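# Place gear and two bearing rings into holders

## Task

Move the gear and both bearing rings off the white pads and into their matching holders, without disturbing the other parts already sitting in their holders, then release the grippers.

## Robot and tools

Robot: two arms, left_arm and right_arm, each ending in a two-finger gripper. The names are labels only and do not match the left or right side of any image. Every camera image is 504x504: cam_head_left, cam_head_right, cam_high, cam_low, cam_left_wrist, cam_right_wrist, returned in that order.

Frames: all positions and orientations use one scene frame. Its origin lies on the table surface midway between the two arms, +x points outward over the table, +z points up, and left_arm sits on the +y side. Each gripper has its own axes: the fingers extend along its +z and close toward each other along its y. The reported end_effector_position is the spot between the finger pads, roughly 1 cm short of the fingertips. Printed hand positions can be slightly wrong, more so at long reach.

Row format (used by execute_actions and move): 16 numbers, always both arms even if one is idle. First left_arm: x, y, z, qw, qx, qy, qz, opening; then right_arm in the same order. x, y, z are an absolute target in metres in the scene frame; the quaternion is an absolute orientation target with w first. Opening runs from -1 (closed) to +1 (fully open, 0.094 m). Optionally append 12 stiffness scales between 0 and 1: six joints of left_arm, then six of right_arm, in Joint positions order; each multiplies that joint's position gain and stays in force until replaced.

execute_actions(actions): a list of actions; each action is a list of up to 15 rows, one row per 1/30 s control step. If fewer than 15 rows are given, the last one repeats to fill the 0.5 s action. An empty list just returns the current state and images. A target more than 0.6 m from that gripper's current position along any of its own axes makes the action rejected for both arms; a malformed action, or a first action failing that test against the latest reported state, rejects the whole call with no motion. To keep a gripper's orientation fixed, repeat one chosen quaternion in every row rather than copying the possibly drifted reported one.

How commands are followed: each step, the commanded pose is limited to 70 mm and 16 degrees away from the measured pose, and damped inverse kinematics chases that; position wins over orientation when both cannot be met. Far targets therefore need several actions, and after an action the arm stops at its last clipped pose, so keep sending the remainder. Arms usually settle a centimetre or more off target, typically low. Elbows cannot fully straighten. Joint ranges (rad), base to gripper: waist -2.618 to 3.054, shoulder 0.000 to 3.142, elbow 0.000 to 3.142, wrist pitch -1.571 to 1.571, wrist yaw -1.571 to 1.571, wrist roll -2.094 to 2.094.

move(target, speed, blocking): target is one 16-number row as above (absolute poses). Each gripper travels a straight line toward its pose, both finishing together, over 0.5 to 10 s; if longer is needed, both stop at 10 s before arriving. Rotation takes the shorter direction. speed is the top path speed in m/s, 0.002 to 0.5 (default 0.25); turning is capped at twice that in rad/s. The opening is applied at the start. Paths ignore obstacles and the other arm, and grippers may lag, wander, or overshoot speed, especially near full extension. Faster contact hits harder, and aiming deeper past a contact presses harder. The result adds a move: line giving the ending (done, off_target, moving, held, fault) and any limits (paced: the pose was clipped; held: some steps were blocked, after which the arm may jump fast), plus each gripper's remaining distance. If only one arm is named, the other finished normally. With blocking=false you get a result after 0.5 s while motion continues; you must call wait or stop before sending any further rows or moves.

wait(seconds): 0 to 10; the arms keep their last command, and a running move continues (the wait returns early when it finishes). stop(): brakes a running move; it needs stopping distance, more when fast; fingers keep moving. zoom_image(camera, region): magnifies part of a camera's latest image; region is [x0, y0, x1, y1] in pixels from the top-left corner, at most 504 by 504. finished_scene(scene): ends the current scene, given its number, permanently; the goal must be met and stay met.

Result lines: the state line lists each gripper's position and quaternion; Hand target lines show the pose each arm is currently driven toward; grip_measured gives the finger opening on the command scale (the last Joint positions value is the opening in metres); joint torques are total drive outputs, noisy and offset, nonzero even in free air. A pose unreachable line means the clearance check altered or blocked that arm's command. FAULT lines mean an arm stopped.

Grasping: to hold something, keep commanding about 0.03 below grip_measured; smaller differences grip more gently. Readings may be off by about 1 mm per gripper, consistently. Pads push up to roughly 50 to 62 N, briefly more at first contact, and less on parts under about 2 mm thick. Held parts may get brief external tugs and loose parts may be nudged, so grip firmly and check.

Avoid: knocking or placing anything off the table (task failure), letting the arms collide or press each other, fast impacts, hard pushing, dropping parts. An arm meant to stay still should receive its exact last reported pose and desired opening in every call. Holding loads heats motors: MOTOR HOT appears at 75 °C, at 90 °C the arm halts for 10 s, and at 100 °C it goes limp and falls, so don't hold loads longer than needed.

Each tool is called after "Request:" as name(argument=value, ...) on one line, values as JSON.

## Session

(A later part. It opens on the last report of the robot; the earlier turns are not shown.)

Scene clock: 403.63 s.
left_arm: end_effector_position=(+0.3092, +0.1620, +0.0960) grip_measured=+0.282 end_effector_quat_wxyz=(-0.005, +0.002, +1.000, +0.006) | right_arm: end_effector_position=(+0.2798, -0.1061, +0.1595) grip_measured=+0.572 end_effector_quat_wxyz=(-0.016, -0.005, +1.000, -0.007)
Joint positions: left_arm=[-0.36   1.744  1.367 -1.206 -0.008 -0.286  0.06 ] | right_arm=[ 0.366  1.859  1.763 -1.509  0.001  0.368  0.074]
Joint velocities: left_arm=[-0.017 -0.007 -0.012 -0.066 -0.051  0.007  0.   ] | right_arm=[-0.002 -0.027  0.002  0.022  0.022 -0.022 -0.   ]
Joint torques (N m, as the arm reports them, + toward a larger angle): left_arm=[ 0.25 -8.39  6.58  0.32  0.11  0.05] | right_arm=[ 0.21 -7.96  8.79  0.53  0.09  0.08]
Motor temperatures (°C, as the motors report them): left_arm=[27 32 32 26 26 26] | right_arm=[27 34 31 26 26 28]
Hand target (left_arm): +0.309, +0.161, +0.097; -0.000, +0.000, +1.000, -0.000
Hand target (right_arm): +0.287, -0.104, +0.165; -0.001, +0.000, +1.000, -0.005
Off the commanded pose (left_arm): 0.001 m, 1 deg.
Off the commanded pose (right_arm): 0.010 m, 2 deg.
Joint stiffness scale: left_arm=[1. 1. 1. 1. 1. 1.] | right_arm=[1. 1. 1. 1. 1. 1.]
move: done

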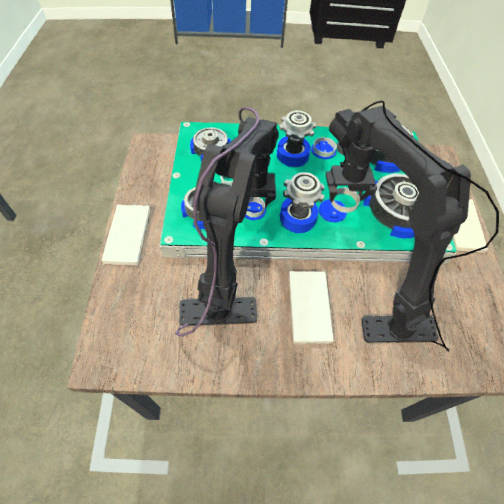

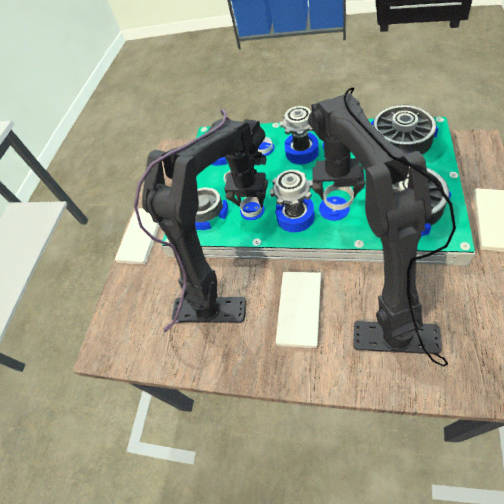

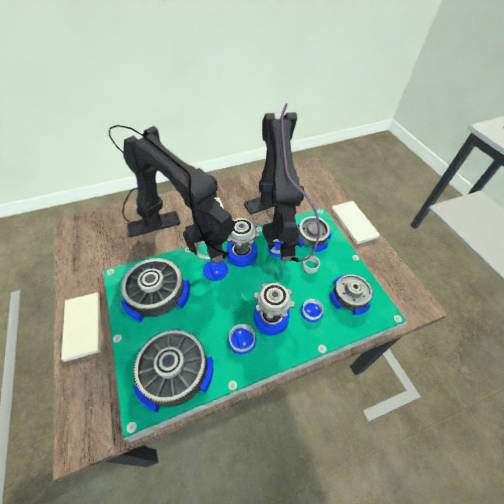

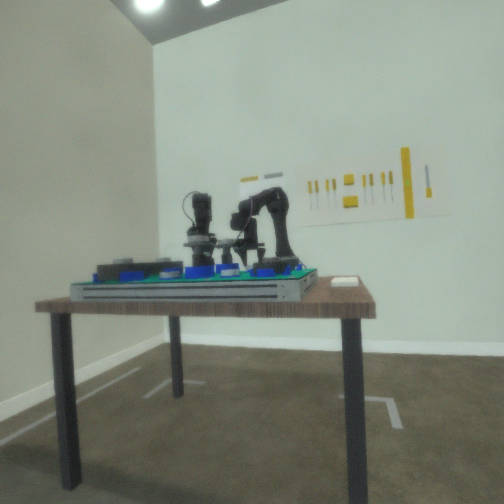

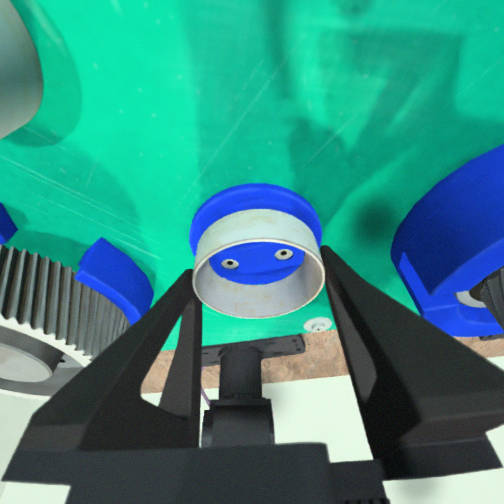

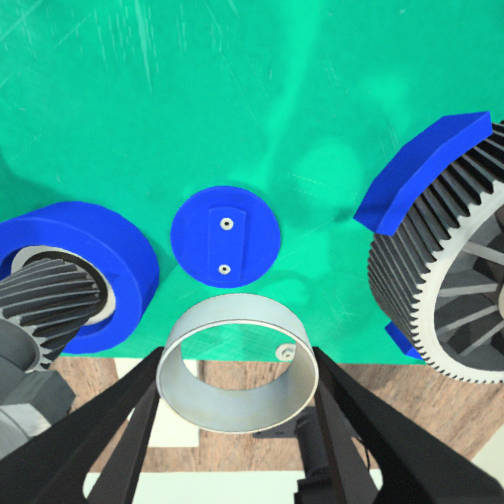

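Request:
move(target=[0.313, 0.162, 0.090, 0, 0, 1, 0, 0.24, 0.315, -0.098, 0.145, 0, 0, 1, 0, 0.535], speed=0.03)

Scene clock: 424.23 s.
left_arm: end_effector_position=(+0.3109, +0.1616, +0.0937) grip_measured=+0.282 end_effector_quat_wxyz=(-0.001, +0.002, +1.000, +0.005) | right_arm: end_effector_position=(+0.3015, -0.1001, +0.1409) grip_measured=+0.572 end_effector_quat_wxyz=(-0.021, -0.004, +1.000, -0.008)
Joint positions: left_arm=[-0.36   1.744  1.358 -1.189 -0.009 -0.286  0.06 ] | right_arm=[ 0.359  1.954  1.815 -1.477  0.001  0.363  0.074]
Joint velocities: left_arm=[-0.002  0.012  0.002 -0.037 -0.007 -0.022 -0.   ] | right_arm=[ 0.002  0.022  0.002  0.066  0.022  0.007 -0.   ]
Joint torques (N m, as the arm reports them, + toward a larger angle): left_arm=[ 0.6  -7.11  6.7   0.42  0.07  0.08] | right_arm=[-0.77 -8.41  8.98  0.66  0.02  0.  ]
Motor temperatures (°C, as the motors report them): left_arm=[27 33 32 26 26 26] | right_arm=[27 34 32 26 26 28]
Hand target (left_arm): +0.313, +0.162, +0.090; -0.000, -0.000, +1.000, +0.000
Hand target (right_arm): +0.315, -0.099, +0.145; +0.000, -0.000, +1.000, -0.000
Off the commanded pose (left_arm): 0.004 m, 1 deg.
Off the commanded pose (right_arm): 0.014 m, 3 deg.
Joint stiffness scale: left_arm=[1. 1. 1. 1. 1. 1.] | right_arm=[1. 1. 1. 1. 1. 1.]
move: off_target (right_arm)

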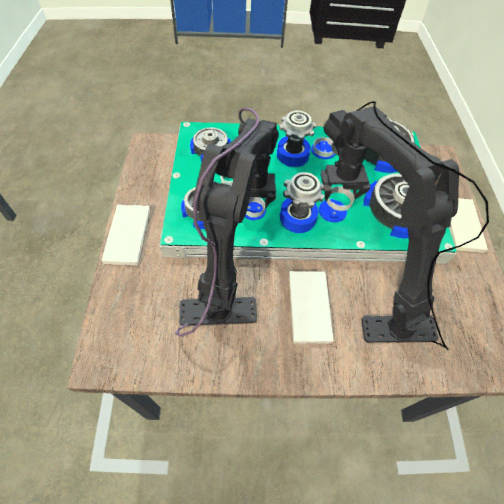

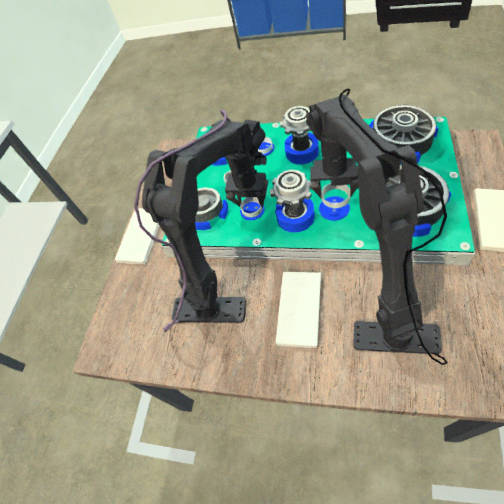

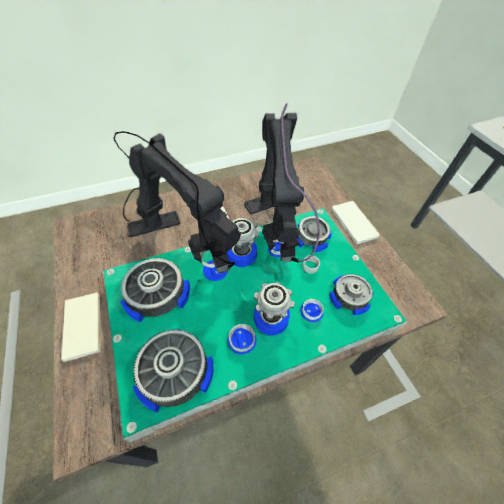

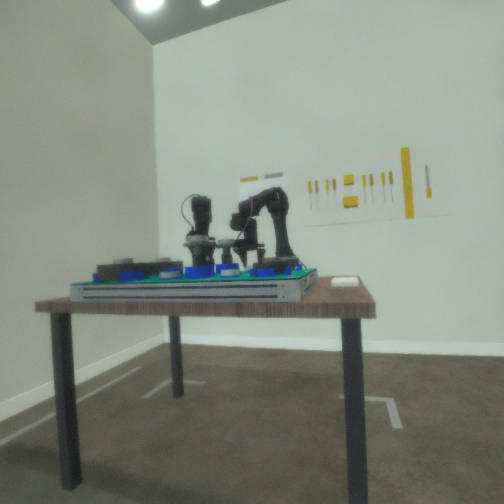

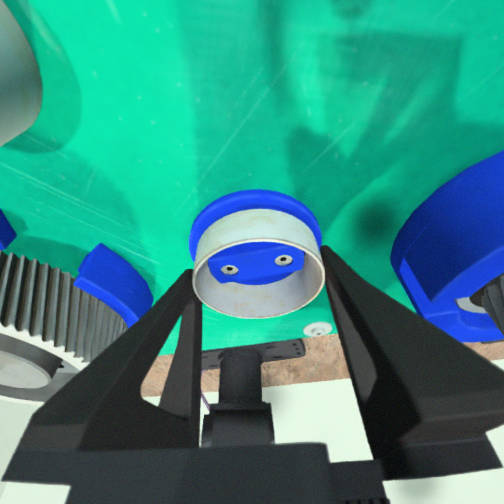

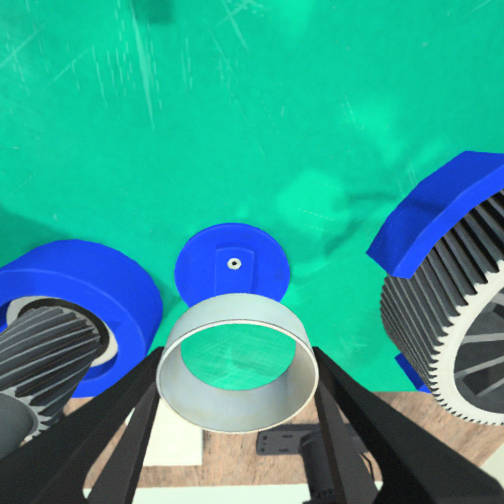

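Request:
zoom_image(camera="cam_left_wrist", region=[150, 150, 370, 340])

Request:
zoom_image(camera="cam_head_right", region=[215, 170, 295, 230])

Region (150, 150, 370, 340) of cam_left_wrist's 504x504 image, scaled by 2.291, with more detail than that image has; it fills the top 435 rows of this view, and the rest is white.

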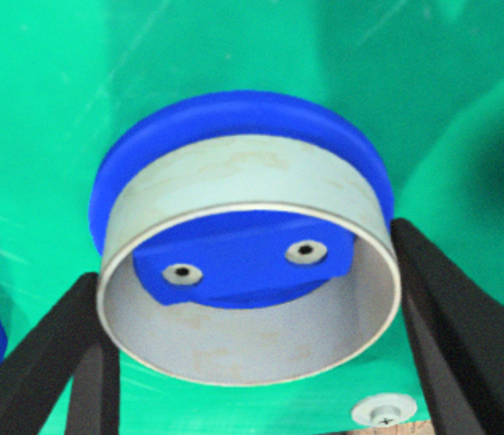

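Region (215, 170, 295, 230) of cam_head_right's 504x504 image, scaled by 6.300, with more detail than that image has; it fills the top 378 rows of this view, and the rest is white.

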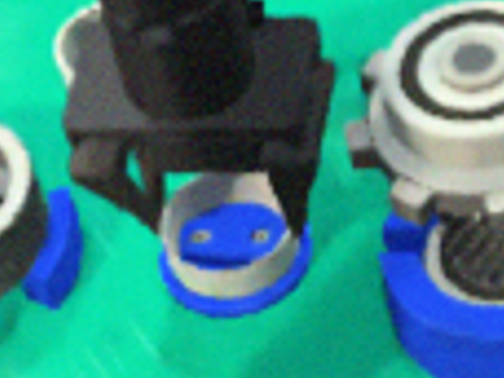

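Request:
move(target=[0.314, 0.162, 0.086, 0, 0, 1, 0, 0.24, 0.335, -0.098, 0.135, 0, 0, 1, 0, 0.535], speed=0.03)

Request:
zoom_image(camera="cam_left_wrist", region=[150, 150, 370, 340])

Scene clock: 431.83 s.
left_arm: end_effector_position=(+0.3111, +0.1615, +0.0914) grip_measured=+0.282 end_effector_quat_wxyz=(+0.000, +0.002, +1.000, +0.004) | right_arm: end_effector_position=(+0.3190, -0.1005, +0.1327) grip_measured=+0.572 end_effector_quat_wxyz=(-0.025, -0.003, +1.000, -0.007)
Joint positions: left_arm=[-0.36   1.744  1.349 -1.177 -0.009 -0.286  0.06 ] | right_arm=[ 0.339  2.029  1.889 -1.483 -0.004  0.344  0.074]
Joint velocities: left_arm=[ 0.007 -0.012 -0.012 -0.051 -0.022 -0.037  0.   ] | right_arm=[-0.012  0.012  0.007  0.007 -0.007 -0.007 -0.001]
Joint torques (N m, as the arm reports them, + toward a larger angle): left_arm=[ 0.53 -6.6   6.86  0.48  0.1   0.08] | right_arm=[-0.57 -8.74  8.8   0.75  0.07 -0.01]
Motor temperatures (°C, as the motors report them): left_arm=[27 33 32 26 26 26] | right_arm=[27 34 33 26 26 28]
Hand target (left_arm): +0.314, +0.162, +0.086; +0.000, -0.000, +1.000, +0.000
Hand target (right_arm): +0.335, -0.098, +0.135; +0.000, -0.000, +1.000, -0.000
Off the commanded pose (left_arm): 0.006 m, 1 deg.
Off the commanded pose (right_arm): 0.016 m, 3 deg.
Joint stiffness scale: left_arm=[1. 1. 1. 1. 1. 1.] | right_arm=[1. 1. 1. 1. 1. 1.]
move: off_target (right_arm)

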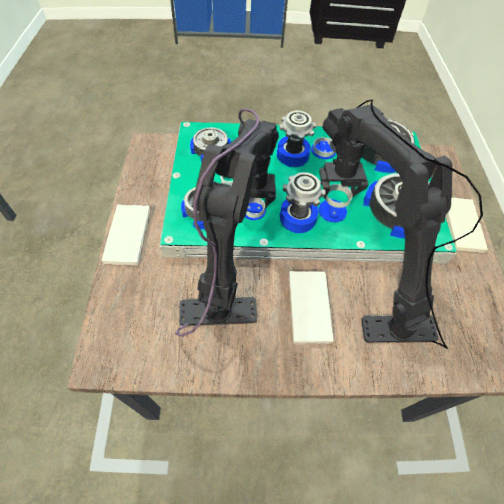

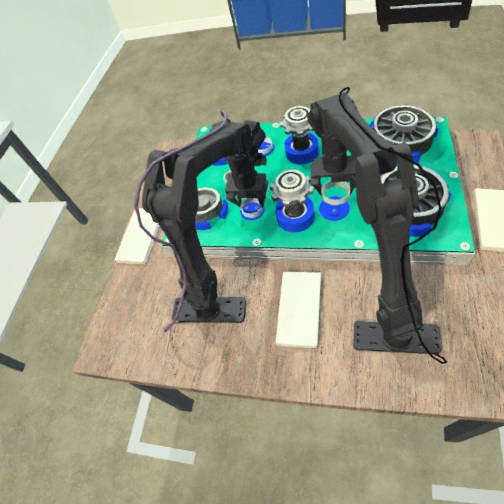

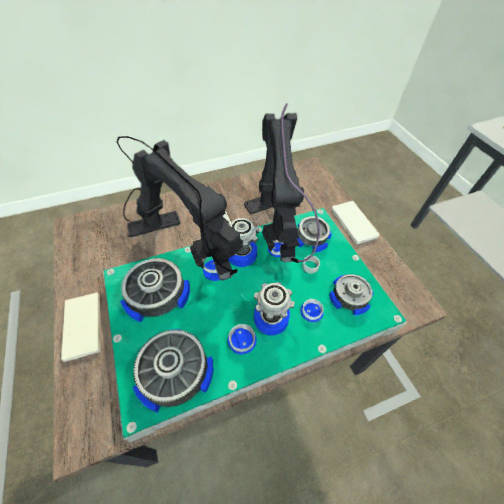

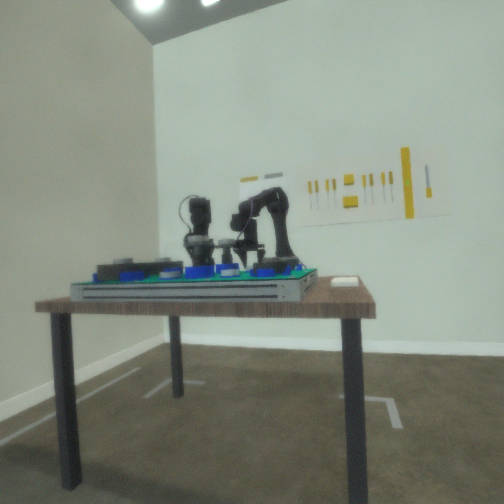

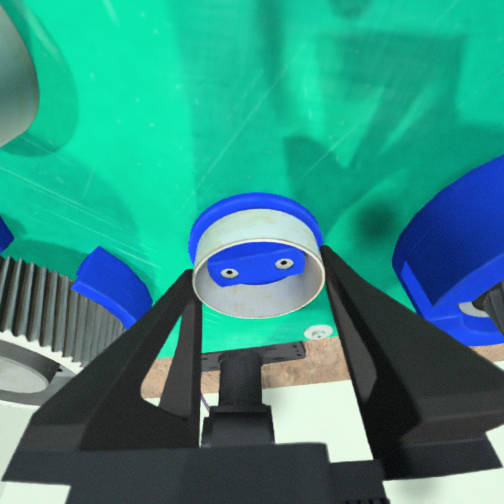

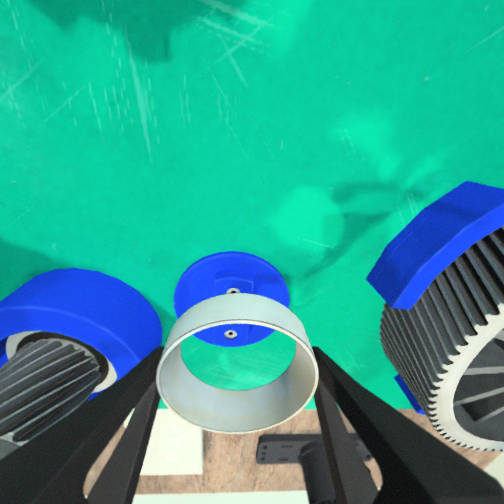

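Region (150, 150, 370, 340) of cam_left_wrist's 504x504 image, scaled by 2.291, with more detail than that image has; it fills the top 435 rows of this view, and the rest is white.

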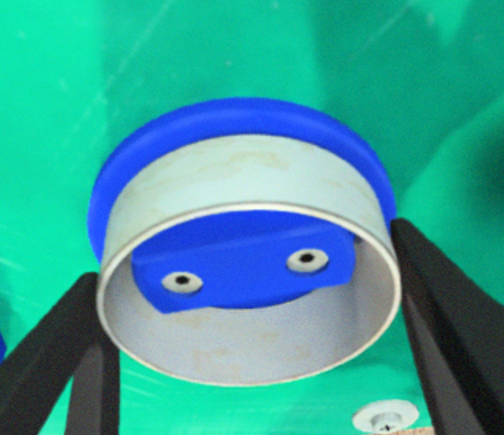

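Request:
move(target=[0.314, 0.162, 0.083, 0, 0, 1, 0, 0.24, 0.335, -0.096, 0.120, 0, 0, 1, 0, 0.535], speed=0.03)

Request:
zoom_image(camera="cam_left_wrist", region=[150, 150, 370, 340])

Scene clock: 434.93 s.
left_arm: end_effector_position=(+0.3111, +0.1615, +0.0906) grip_measured=+0.282 end_effector_quat_wxyz=(+0.001, +0.002, +1.000, +0.004) | right_arm: end_effector_position=(+0.3288, -0.0946, +0.1304) grip_measured=+0.572 end_effector_quat_wxyz=(-0.006, -0.003, +1.000, +0.006)
Joint positions: left_arm=[-0.36   1.744  1.346 -1.174 -0.009 -0.286  0.06 ] | right_arm=[ 0.339  2.029  1.881 -1.431 -0.016  0.344  0.074]
Joint velocities: left_arm=[-0.017 -0.012 -0.007 -0.037 -0.051  0.007 -0.   ] | right_arm=[ 0.002  0.017  0.007 -0.037 -0.022 -0.022  0.001]
Joint torques (N m, as the arm reports them, + toward a larger angle): left_arm=[ 0.71 -6.54  5.97  0.52  0.07  0.09] | right_arm=[-0.14 -8.91  4.77  0.88  0.18  0.05]
Motor temperatures (°C, as the motors report them): left_arm=[27 33 32 26 26 26] | right_arm=[27 34 32 26 26 28]
Hand target (left_arm): +0.314, +0.162, +0.083; -0.000, -0.000, +1.000, +0.000
Hand target (right_arm): +0.335, -0.096, +0.120; -0.000, -0.000, +1.000, -0.000
Off the commanded pose (left_arm): 0.008 m, 1 deg.
Off the commanded pose (right_arm): 0.012 m, 1 deg.
Joint stiffness scale: left_arm=[1. 1. 1. 1. 1. 1.] | right_arm=[1. 1. 1. 1. 1. 1.]
move: off_target (right_arm)

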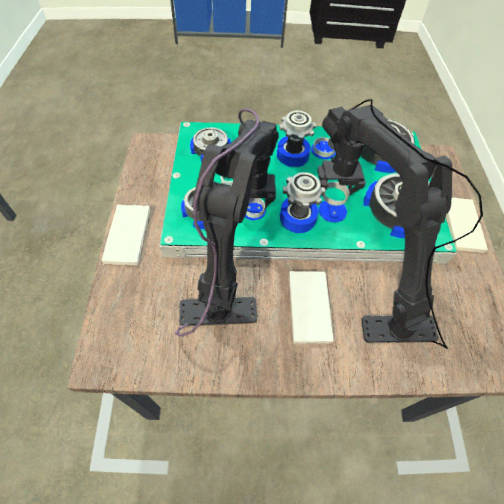

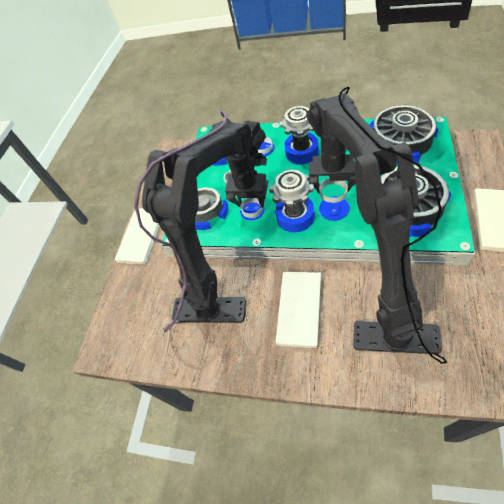

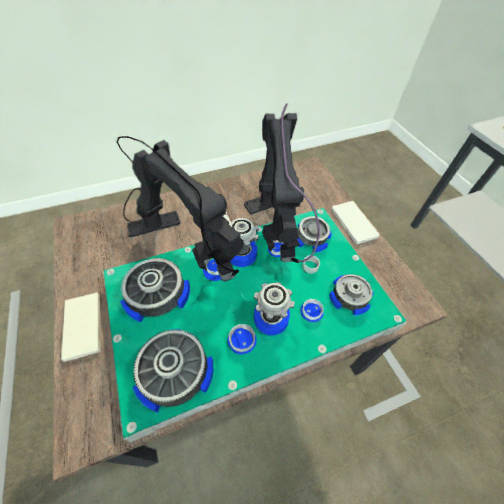

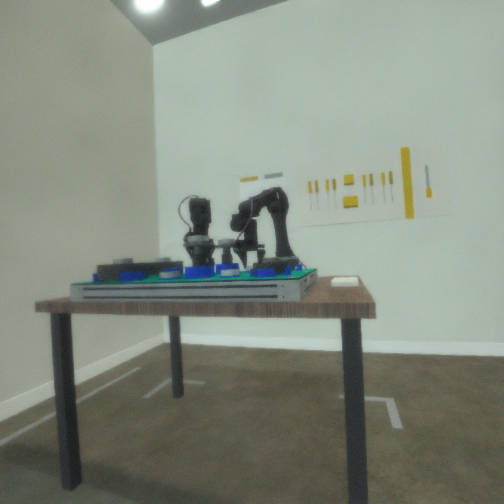

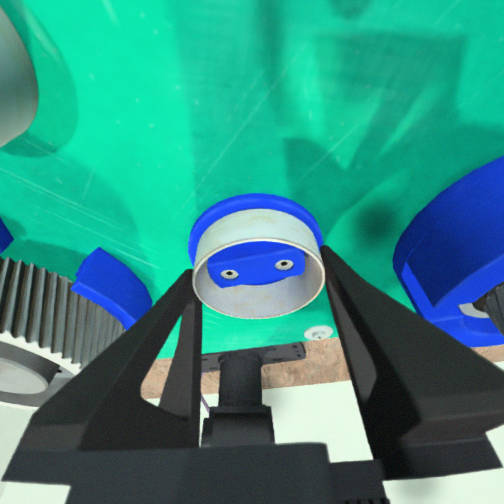

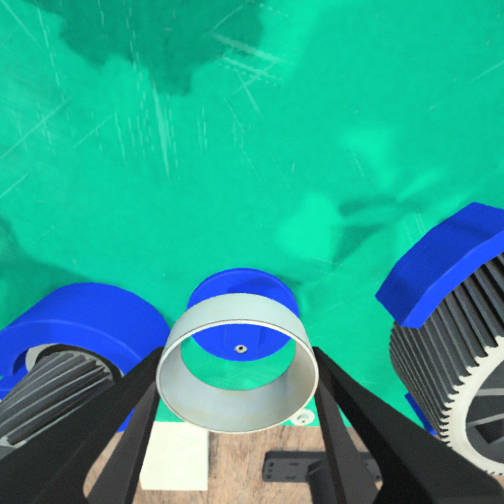

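Region (150, 150, 370, 340) of cam_left_wrist's 504x504 image, scaled by 2.291, with more detail than that image has; it fills the top 435 rows of this view, and the rest is white.

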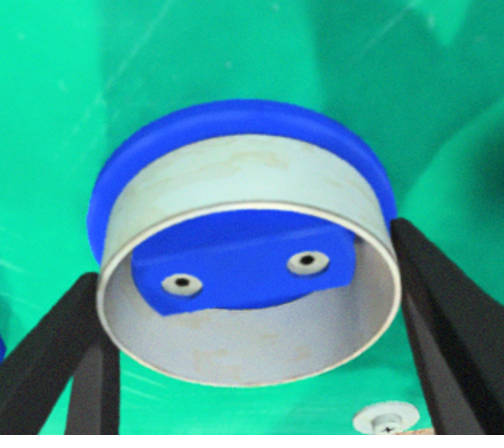

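Request:
move(target=[0.312, 0.162, 0.091, 0, 0, 1, 0, 1, 0.335, -0.096, 0.120, 0, 0, 1, 0, 0.535], speed=0.03)

Request:
zoom_image(camera="cam_head_right", region=[260, 150, 380, 240])

Request:
zoom_image(camera="cam_high", region=[170, 200, 290, 300])

Scene clock: 442.77 s.
left_arm: end_effector_position=(+0.3110, +0.1613, +0.0906) grip_measured=+0.999 end_effector_quat_wxyz=(+0.000, +0.002, +1.000, +0.004) | right_arm: end_effector_position=(+0.3289, -0.0942, +0.1304) grip_measured=+0.572 end_effector_quat_wxyz=(-0.006, -0.003, +1.000, +0.007)
Joint positions: left_arm=[-0.36   1.744  1.346 -1.174 -0.007 -0.286  0.094] | right_arm=[ 0.339  2.029  1.881 -1.43  -0.018  0.344  0.074]
Joint velocities: left_arm=[-0.007  0.002 -0.017  0.051  0.022 -0.022 -0.   ] | right_arm=[-0.002 -0.007 -0.012 -0.037  0.066 -0.022 -0.001]
Joint torques (N m, as the arm reports them, + toward a larger angle): left_arm=[ 0.55 -7.49  7.89  0.27  0.05  0.06] | right_arm=[-0.12 -8.91  4.84  0.88  0.19  0.05]
Motor temperatures (°C, as the motors report them): left_arm=[27 33 32 26 26 26] | right_arm=[27 35 32 26 26 28]
Hand target (left_arm): +0.312, +0.162, +0.091; -0.000, -0.000, +1.000, -0.000
Hand target (right_arm): +0.335, -0.096, +0.120; -0.001, -0.000, +1.000, -0.000
Off the commanded pose (left_arm): 0.001 m, 0 deg.
Off the commanded pose (right_arm): 0.012 m, 1 deg.
Joint stiffness scale: left_arm=[1. 1. 1. 1. 1. 1.] | right_arm=[1. 1. 1. 1. 1. 1.]
move: off_target (right_arm)

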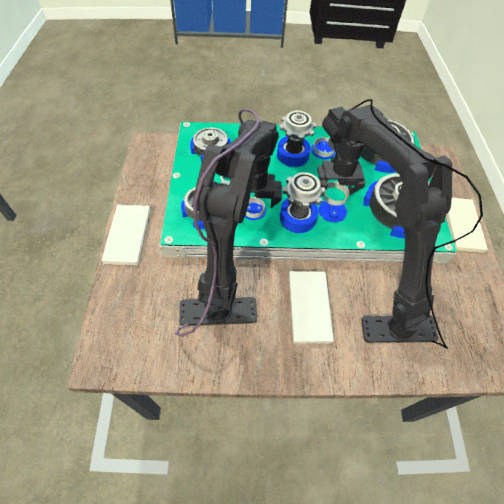

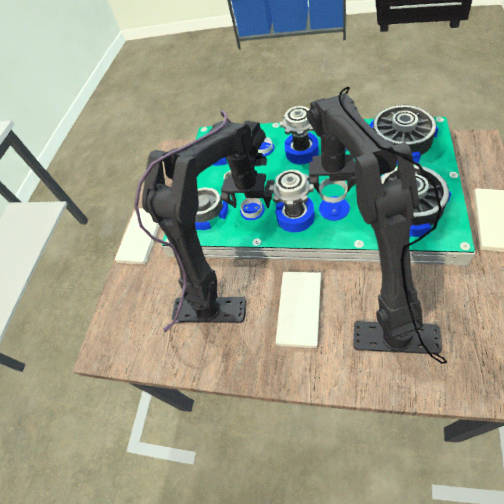

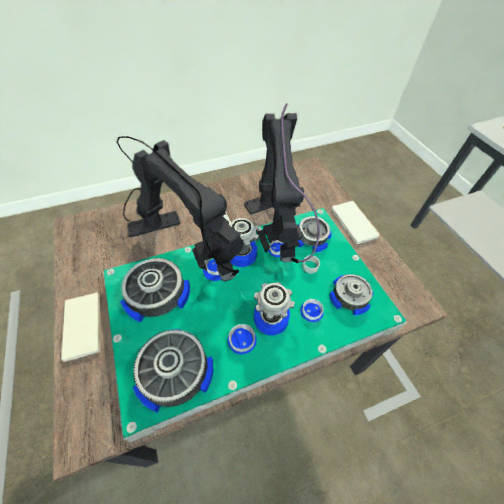

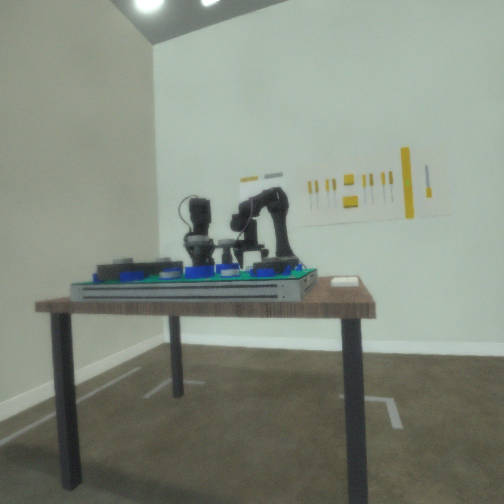

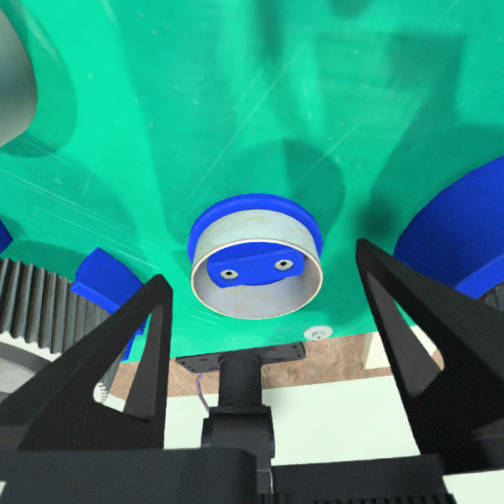

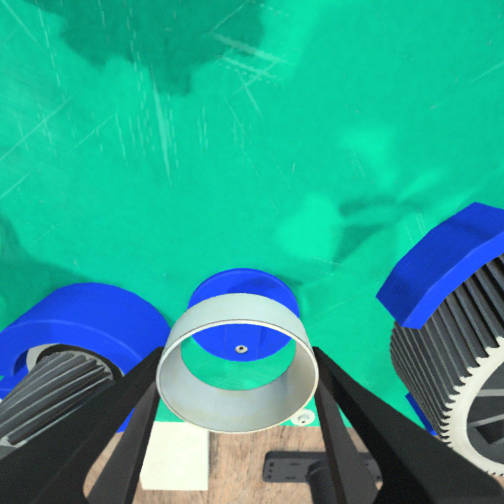

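Region (260, 150, 380, 240) of cam_head_right's 504x504 image, scaled by 4.200, with more detail than that image has; it fills the top 378 rows of this view, and the rest is white.

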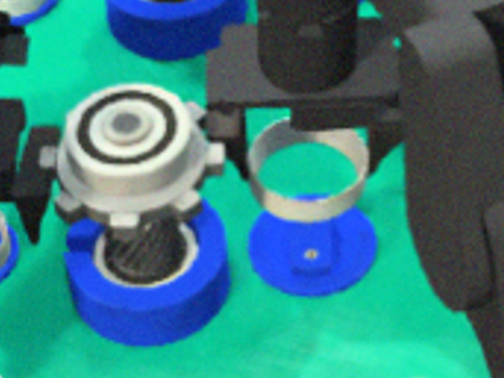

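Region (170, 200, 290, 300) of cam_high's 504x504 image, scaled by 4.200, with more detail than that image has.

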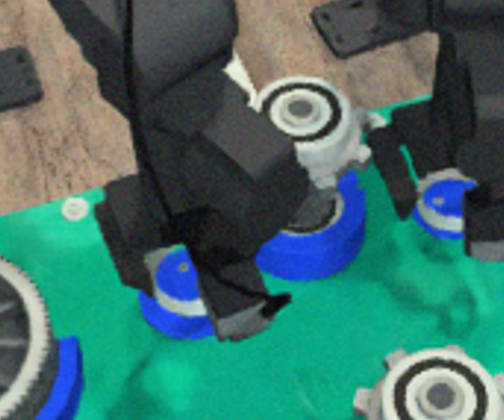

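Request:
move(target=[0.311, 0.163, 0.091, 0, 0, 1, 0, 0.55, 0.325, -0.125, 0.15, 0, 0, 1, 0, 0.535], speed=0.05)

Request:
move(target=[0.30, 0.185, 0.15, 0, 0, 1, 0, 0.55, 0.325, -0.11, 0.145, 0, 0.7071, 0.7071, 0, 0.535], speed=0.25)

Scene clock: 448.83 s.
left_arm: end_effector_position=(+0.3110, +0.1613, +0.0906) grip_measured=+0.553 end_effector_quat_wxyz=(+0.000, +0.002, +1.000, +0.004) | right_arm: end_effector_position=(+0.3298, -0.1186, +0.1429) grip_measured=+0.572 end_effector_quat_wxyz=(-0.001, +0.002, +1.000, +0.005)
Joint positions: left_arm=[-0.36   1.744  1.346 -1.174 -0.007 -0.286  0.073] | right_arm=[ 0.281  1.994  1.881 -1.456 -0.011  0.298  0.074]
Joint velocities: left_arm=[ 0.002  0.002  0.017 -0.066  0.007 -0.007  0.   ] | right_arm=[-0.017 -0.007  0.002 -0.081  0.037 -0.037  0.   ]
Joint torques (N m, as the arm reports them, + toward a larger angle): left_arm=[ 0.66 -7.66  7.43  0.28  0.07  0.08] | right_arm=[ -0.51 -10.87   6.16   0.41   0.11  -0.11]
Motor temperatures (°C, as the motors report them): left_arm=[27 33 32 26 26 26] | right_arm=[27 35 31 26 26 28]
Hand target (left_arm): +0.311, +0.163, +0.091; +0.000, -0.000, +1.000, +0.000
Hand target (right_arm): +0.325, -0.124, +0.150; -0.000, -0.000, +1.000, +0.000
Off the commanded pose (left_arm): 0.002 m, 0 deg.
Off the commanded pose (right_arm): 0.011 m, 1 deg.
Joint stiffness scale: left_arm=[1. 1. 1. 1. 1. 1.] | right_arm=[1. 1. 1. 1. 1. 1.]
move: off_target (right_arm)

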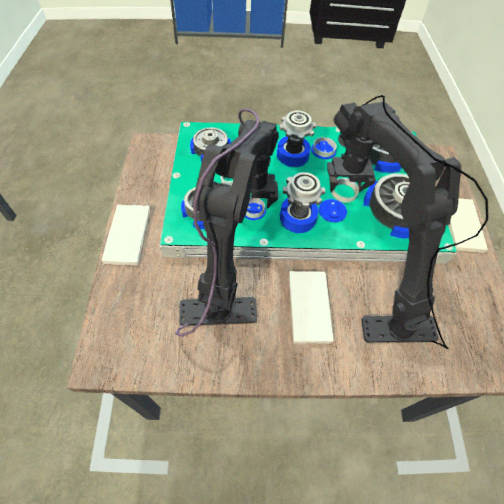

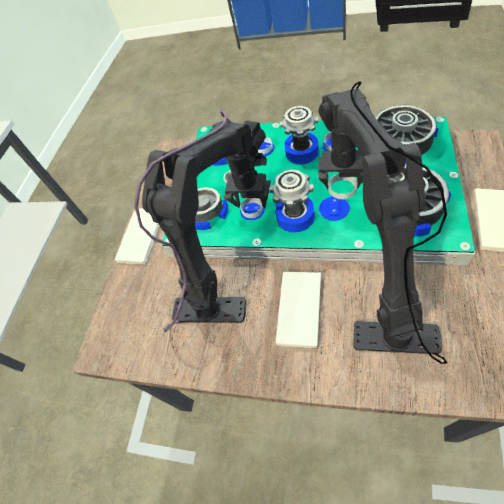

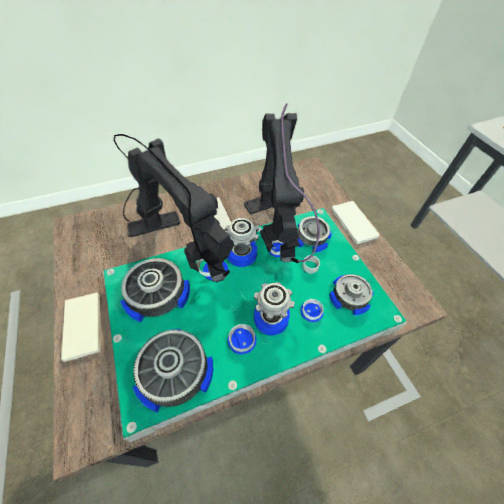

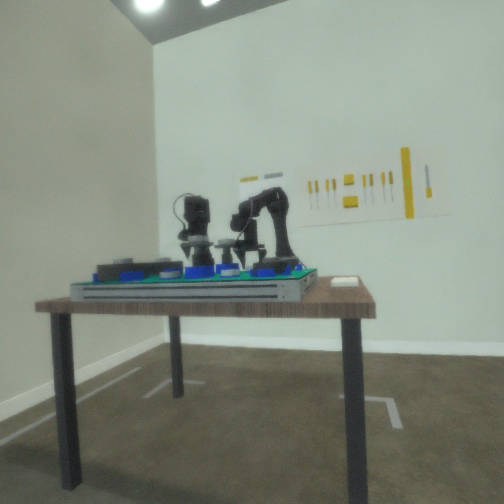

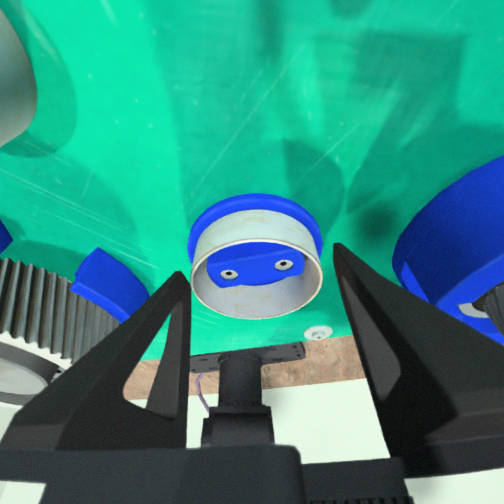

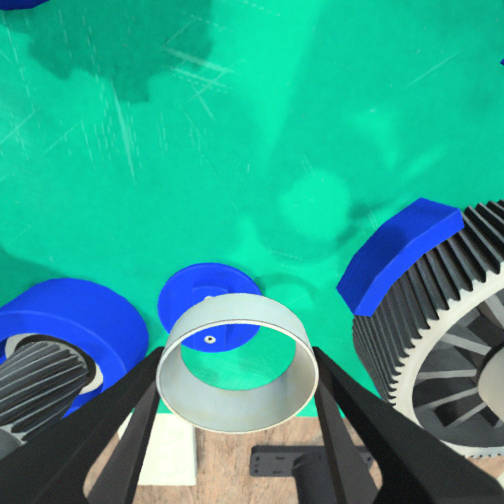

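Scene clock: 452.53 s.
left_arm: end_effector_position=(+0.2963, +0.1835, +0.1376) grip_measured=+0.553 end_effector_quat_wxyz=(-0.020, +0.002, +1.000, +0.008) | right_arm: end_effector_position=(+0.3273, -0.1108, +0.1429) grip_measured=+0.572 end_effector_quat_wxyz=(-0.004, +0.706, +0.708, +0.003)
Joint positions: left_arm=[-0.301  1.695  1.475 -1.393 -0.006 -0.227  0.073] | right_arm=[ 0.302  1.994  1.881 -1.456 -0.011  1.883  0.074]
Joint velocities: left_arm=[-0.002  0.007  0.012  0.007 -0.022 -0.022  0.   ] | right_arm=[-0.007  0.007 -0.022  0.037 -0.037 -0.022  0.   ]
Joint torques (N m, as the arm reports them, + toward a larger angle): left_arm=[ 0.81 -8.87  9.56  0.16  0.05  0.13] | right_arm=[ 0.77 -9.66  6.77  0.49  0.12  0.09]
Motor temperatures (°C, as the motors report them): left_arm=[27 33 33 26 26 26] | right_arm=[27 35 31 26 26 28]
Hand target (left_arm): +0.299, +0.185, +0.150; -0.000, -0.000, +1.000, +0.000
Hand target (right_arm): +0.325, -0.110, +0.145; +0.000, +0.707, +0.707, -0.000
Off the commanded pose (left_arm): 0.013 m, 2 deg.
Off the commanded pose (right_arm): 0.003 m, 1 deg.
Joint stiffness scale: left_arm=[1. 1. 1. 1. 1. 1.] | right_arm=[1. 1. 1. 1. 1. 1.]
move: off_target (left_arm)

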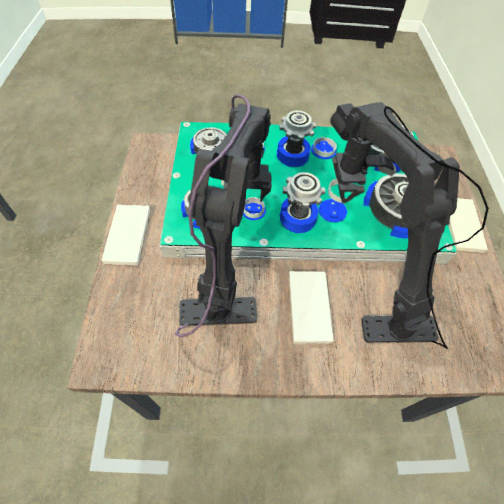

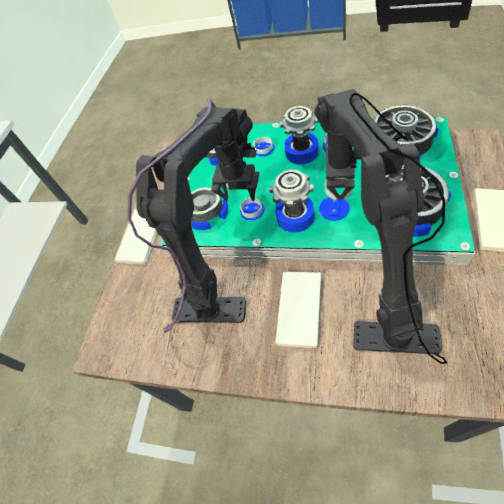

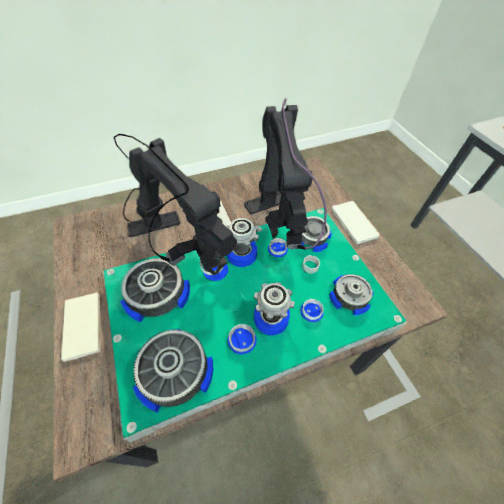

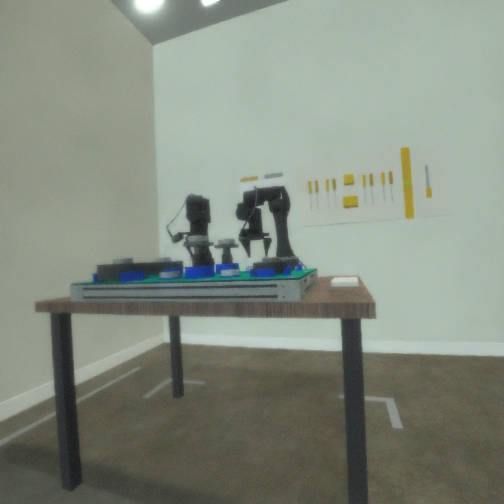

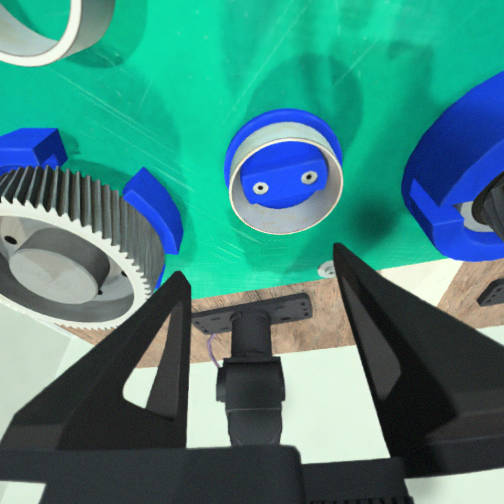

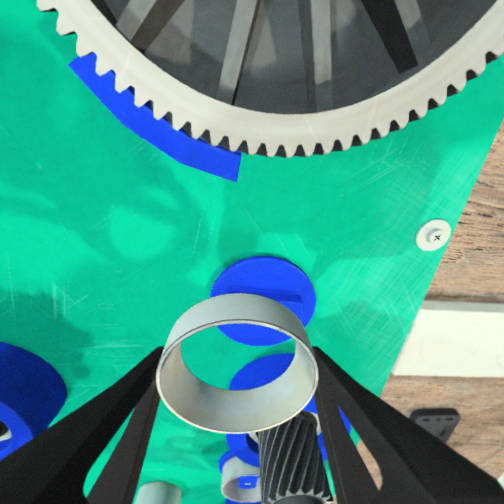

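Request:
move(target=[0.30, 0.29, 0.16, 0, 0, 1, 0, 0.55, 0.303, -0.095, 0.122, 0, 0.7071, 0.7071, 0, 0.535], speed=0.08)

Scene clock: 461.53 s.
left_arm: end_effector_position=(+0.2961, +0.2900, +0.1494) grip_measured=+0.553 end_effector_quat_wxyz=(-0.019, -0.002, +1.000, +0.001) | right_arm: end_effector_position=(+0.3042, -0.0955, +0.1159) grip_measured=+0.572 end_effector_quat_wxyz=(-0.010, +0.706, +0.708, -0.009)
Joint positions: left_arm=[ 0.065  1.675  1.501 -1.433 -0.006  0.132  0.073] | right_arm=[ 0.362  1.945  1.704 -1.354 -0.011  1.943  0.074]
Joint velocities: left_arm=[-0.007 -0.007  0.007 -0.081 -0.007  0.051  0.001] | right_arm=[ 0.007 -0.017 -0.017  0.037  0.007  0.037  0.   ]
Joint torques (N m, as the arm reports them, + toward a larger angle): left_arm=[ 0.63 -8.26  9.59  0.14  0.01  0.12] | right_arm=[  0.65 -10.7    5.69   0.59   0.12   0.09]
Motor temperatures (°C, as the motors report them): left_arm=[27 34 33 26 26 26] | right_arm=[27 36 31 26 26 28]
Hand target (left_arm): +0.298, +0.292, +0.160; -0.002, -0.000, +1.000, +0.002
Hand target (right_arm): +0.303, -0.095, +0.122; +0.000, +0.707, +0.707, -0.001
Off the commanded pose (left_arm): 0.011 m, 2 deg.
Off the commanded pose (right_arm): 0.006 m, 2 deg.
Joint stiffness scale: left_arm=[1. 1. 1. 1. 1. 1.] | right_arm=[1. 1. 1. 1. 1. 1.]
move: off_target (left_arm)

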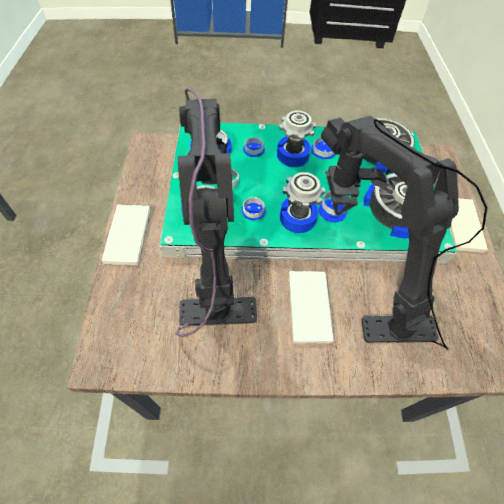

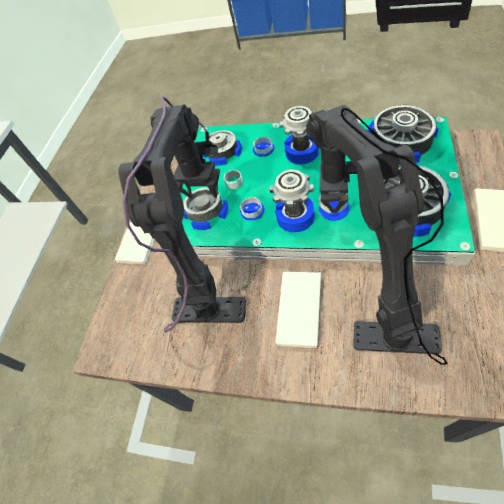

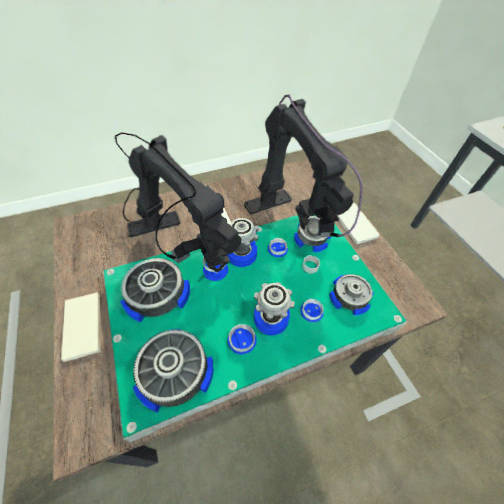

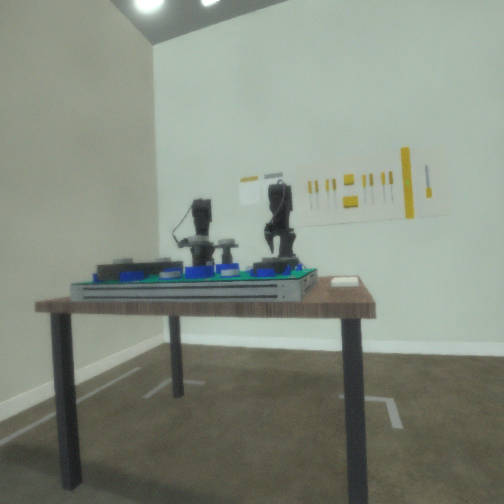

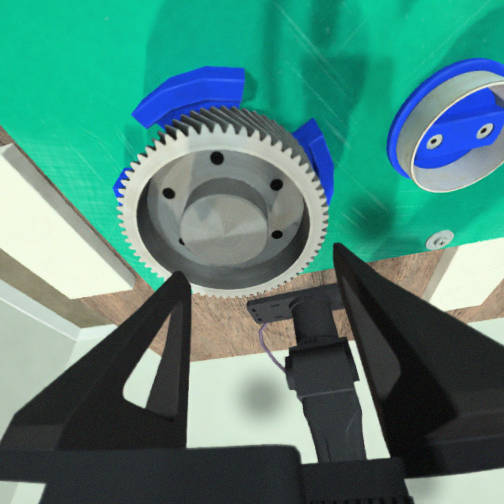

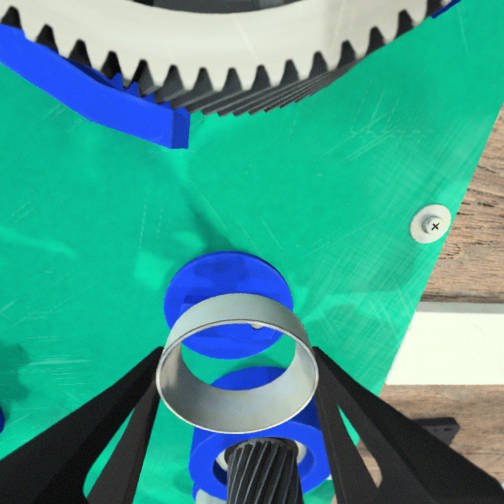

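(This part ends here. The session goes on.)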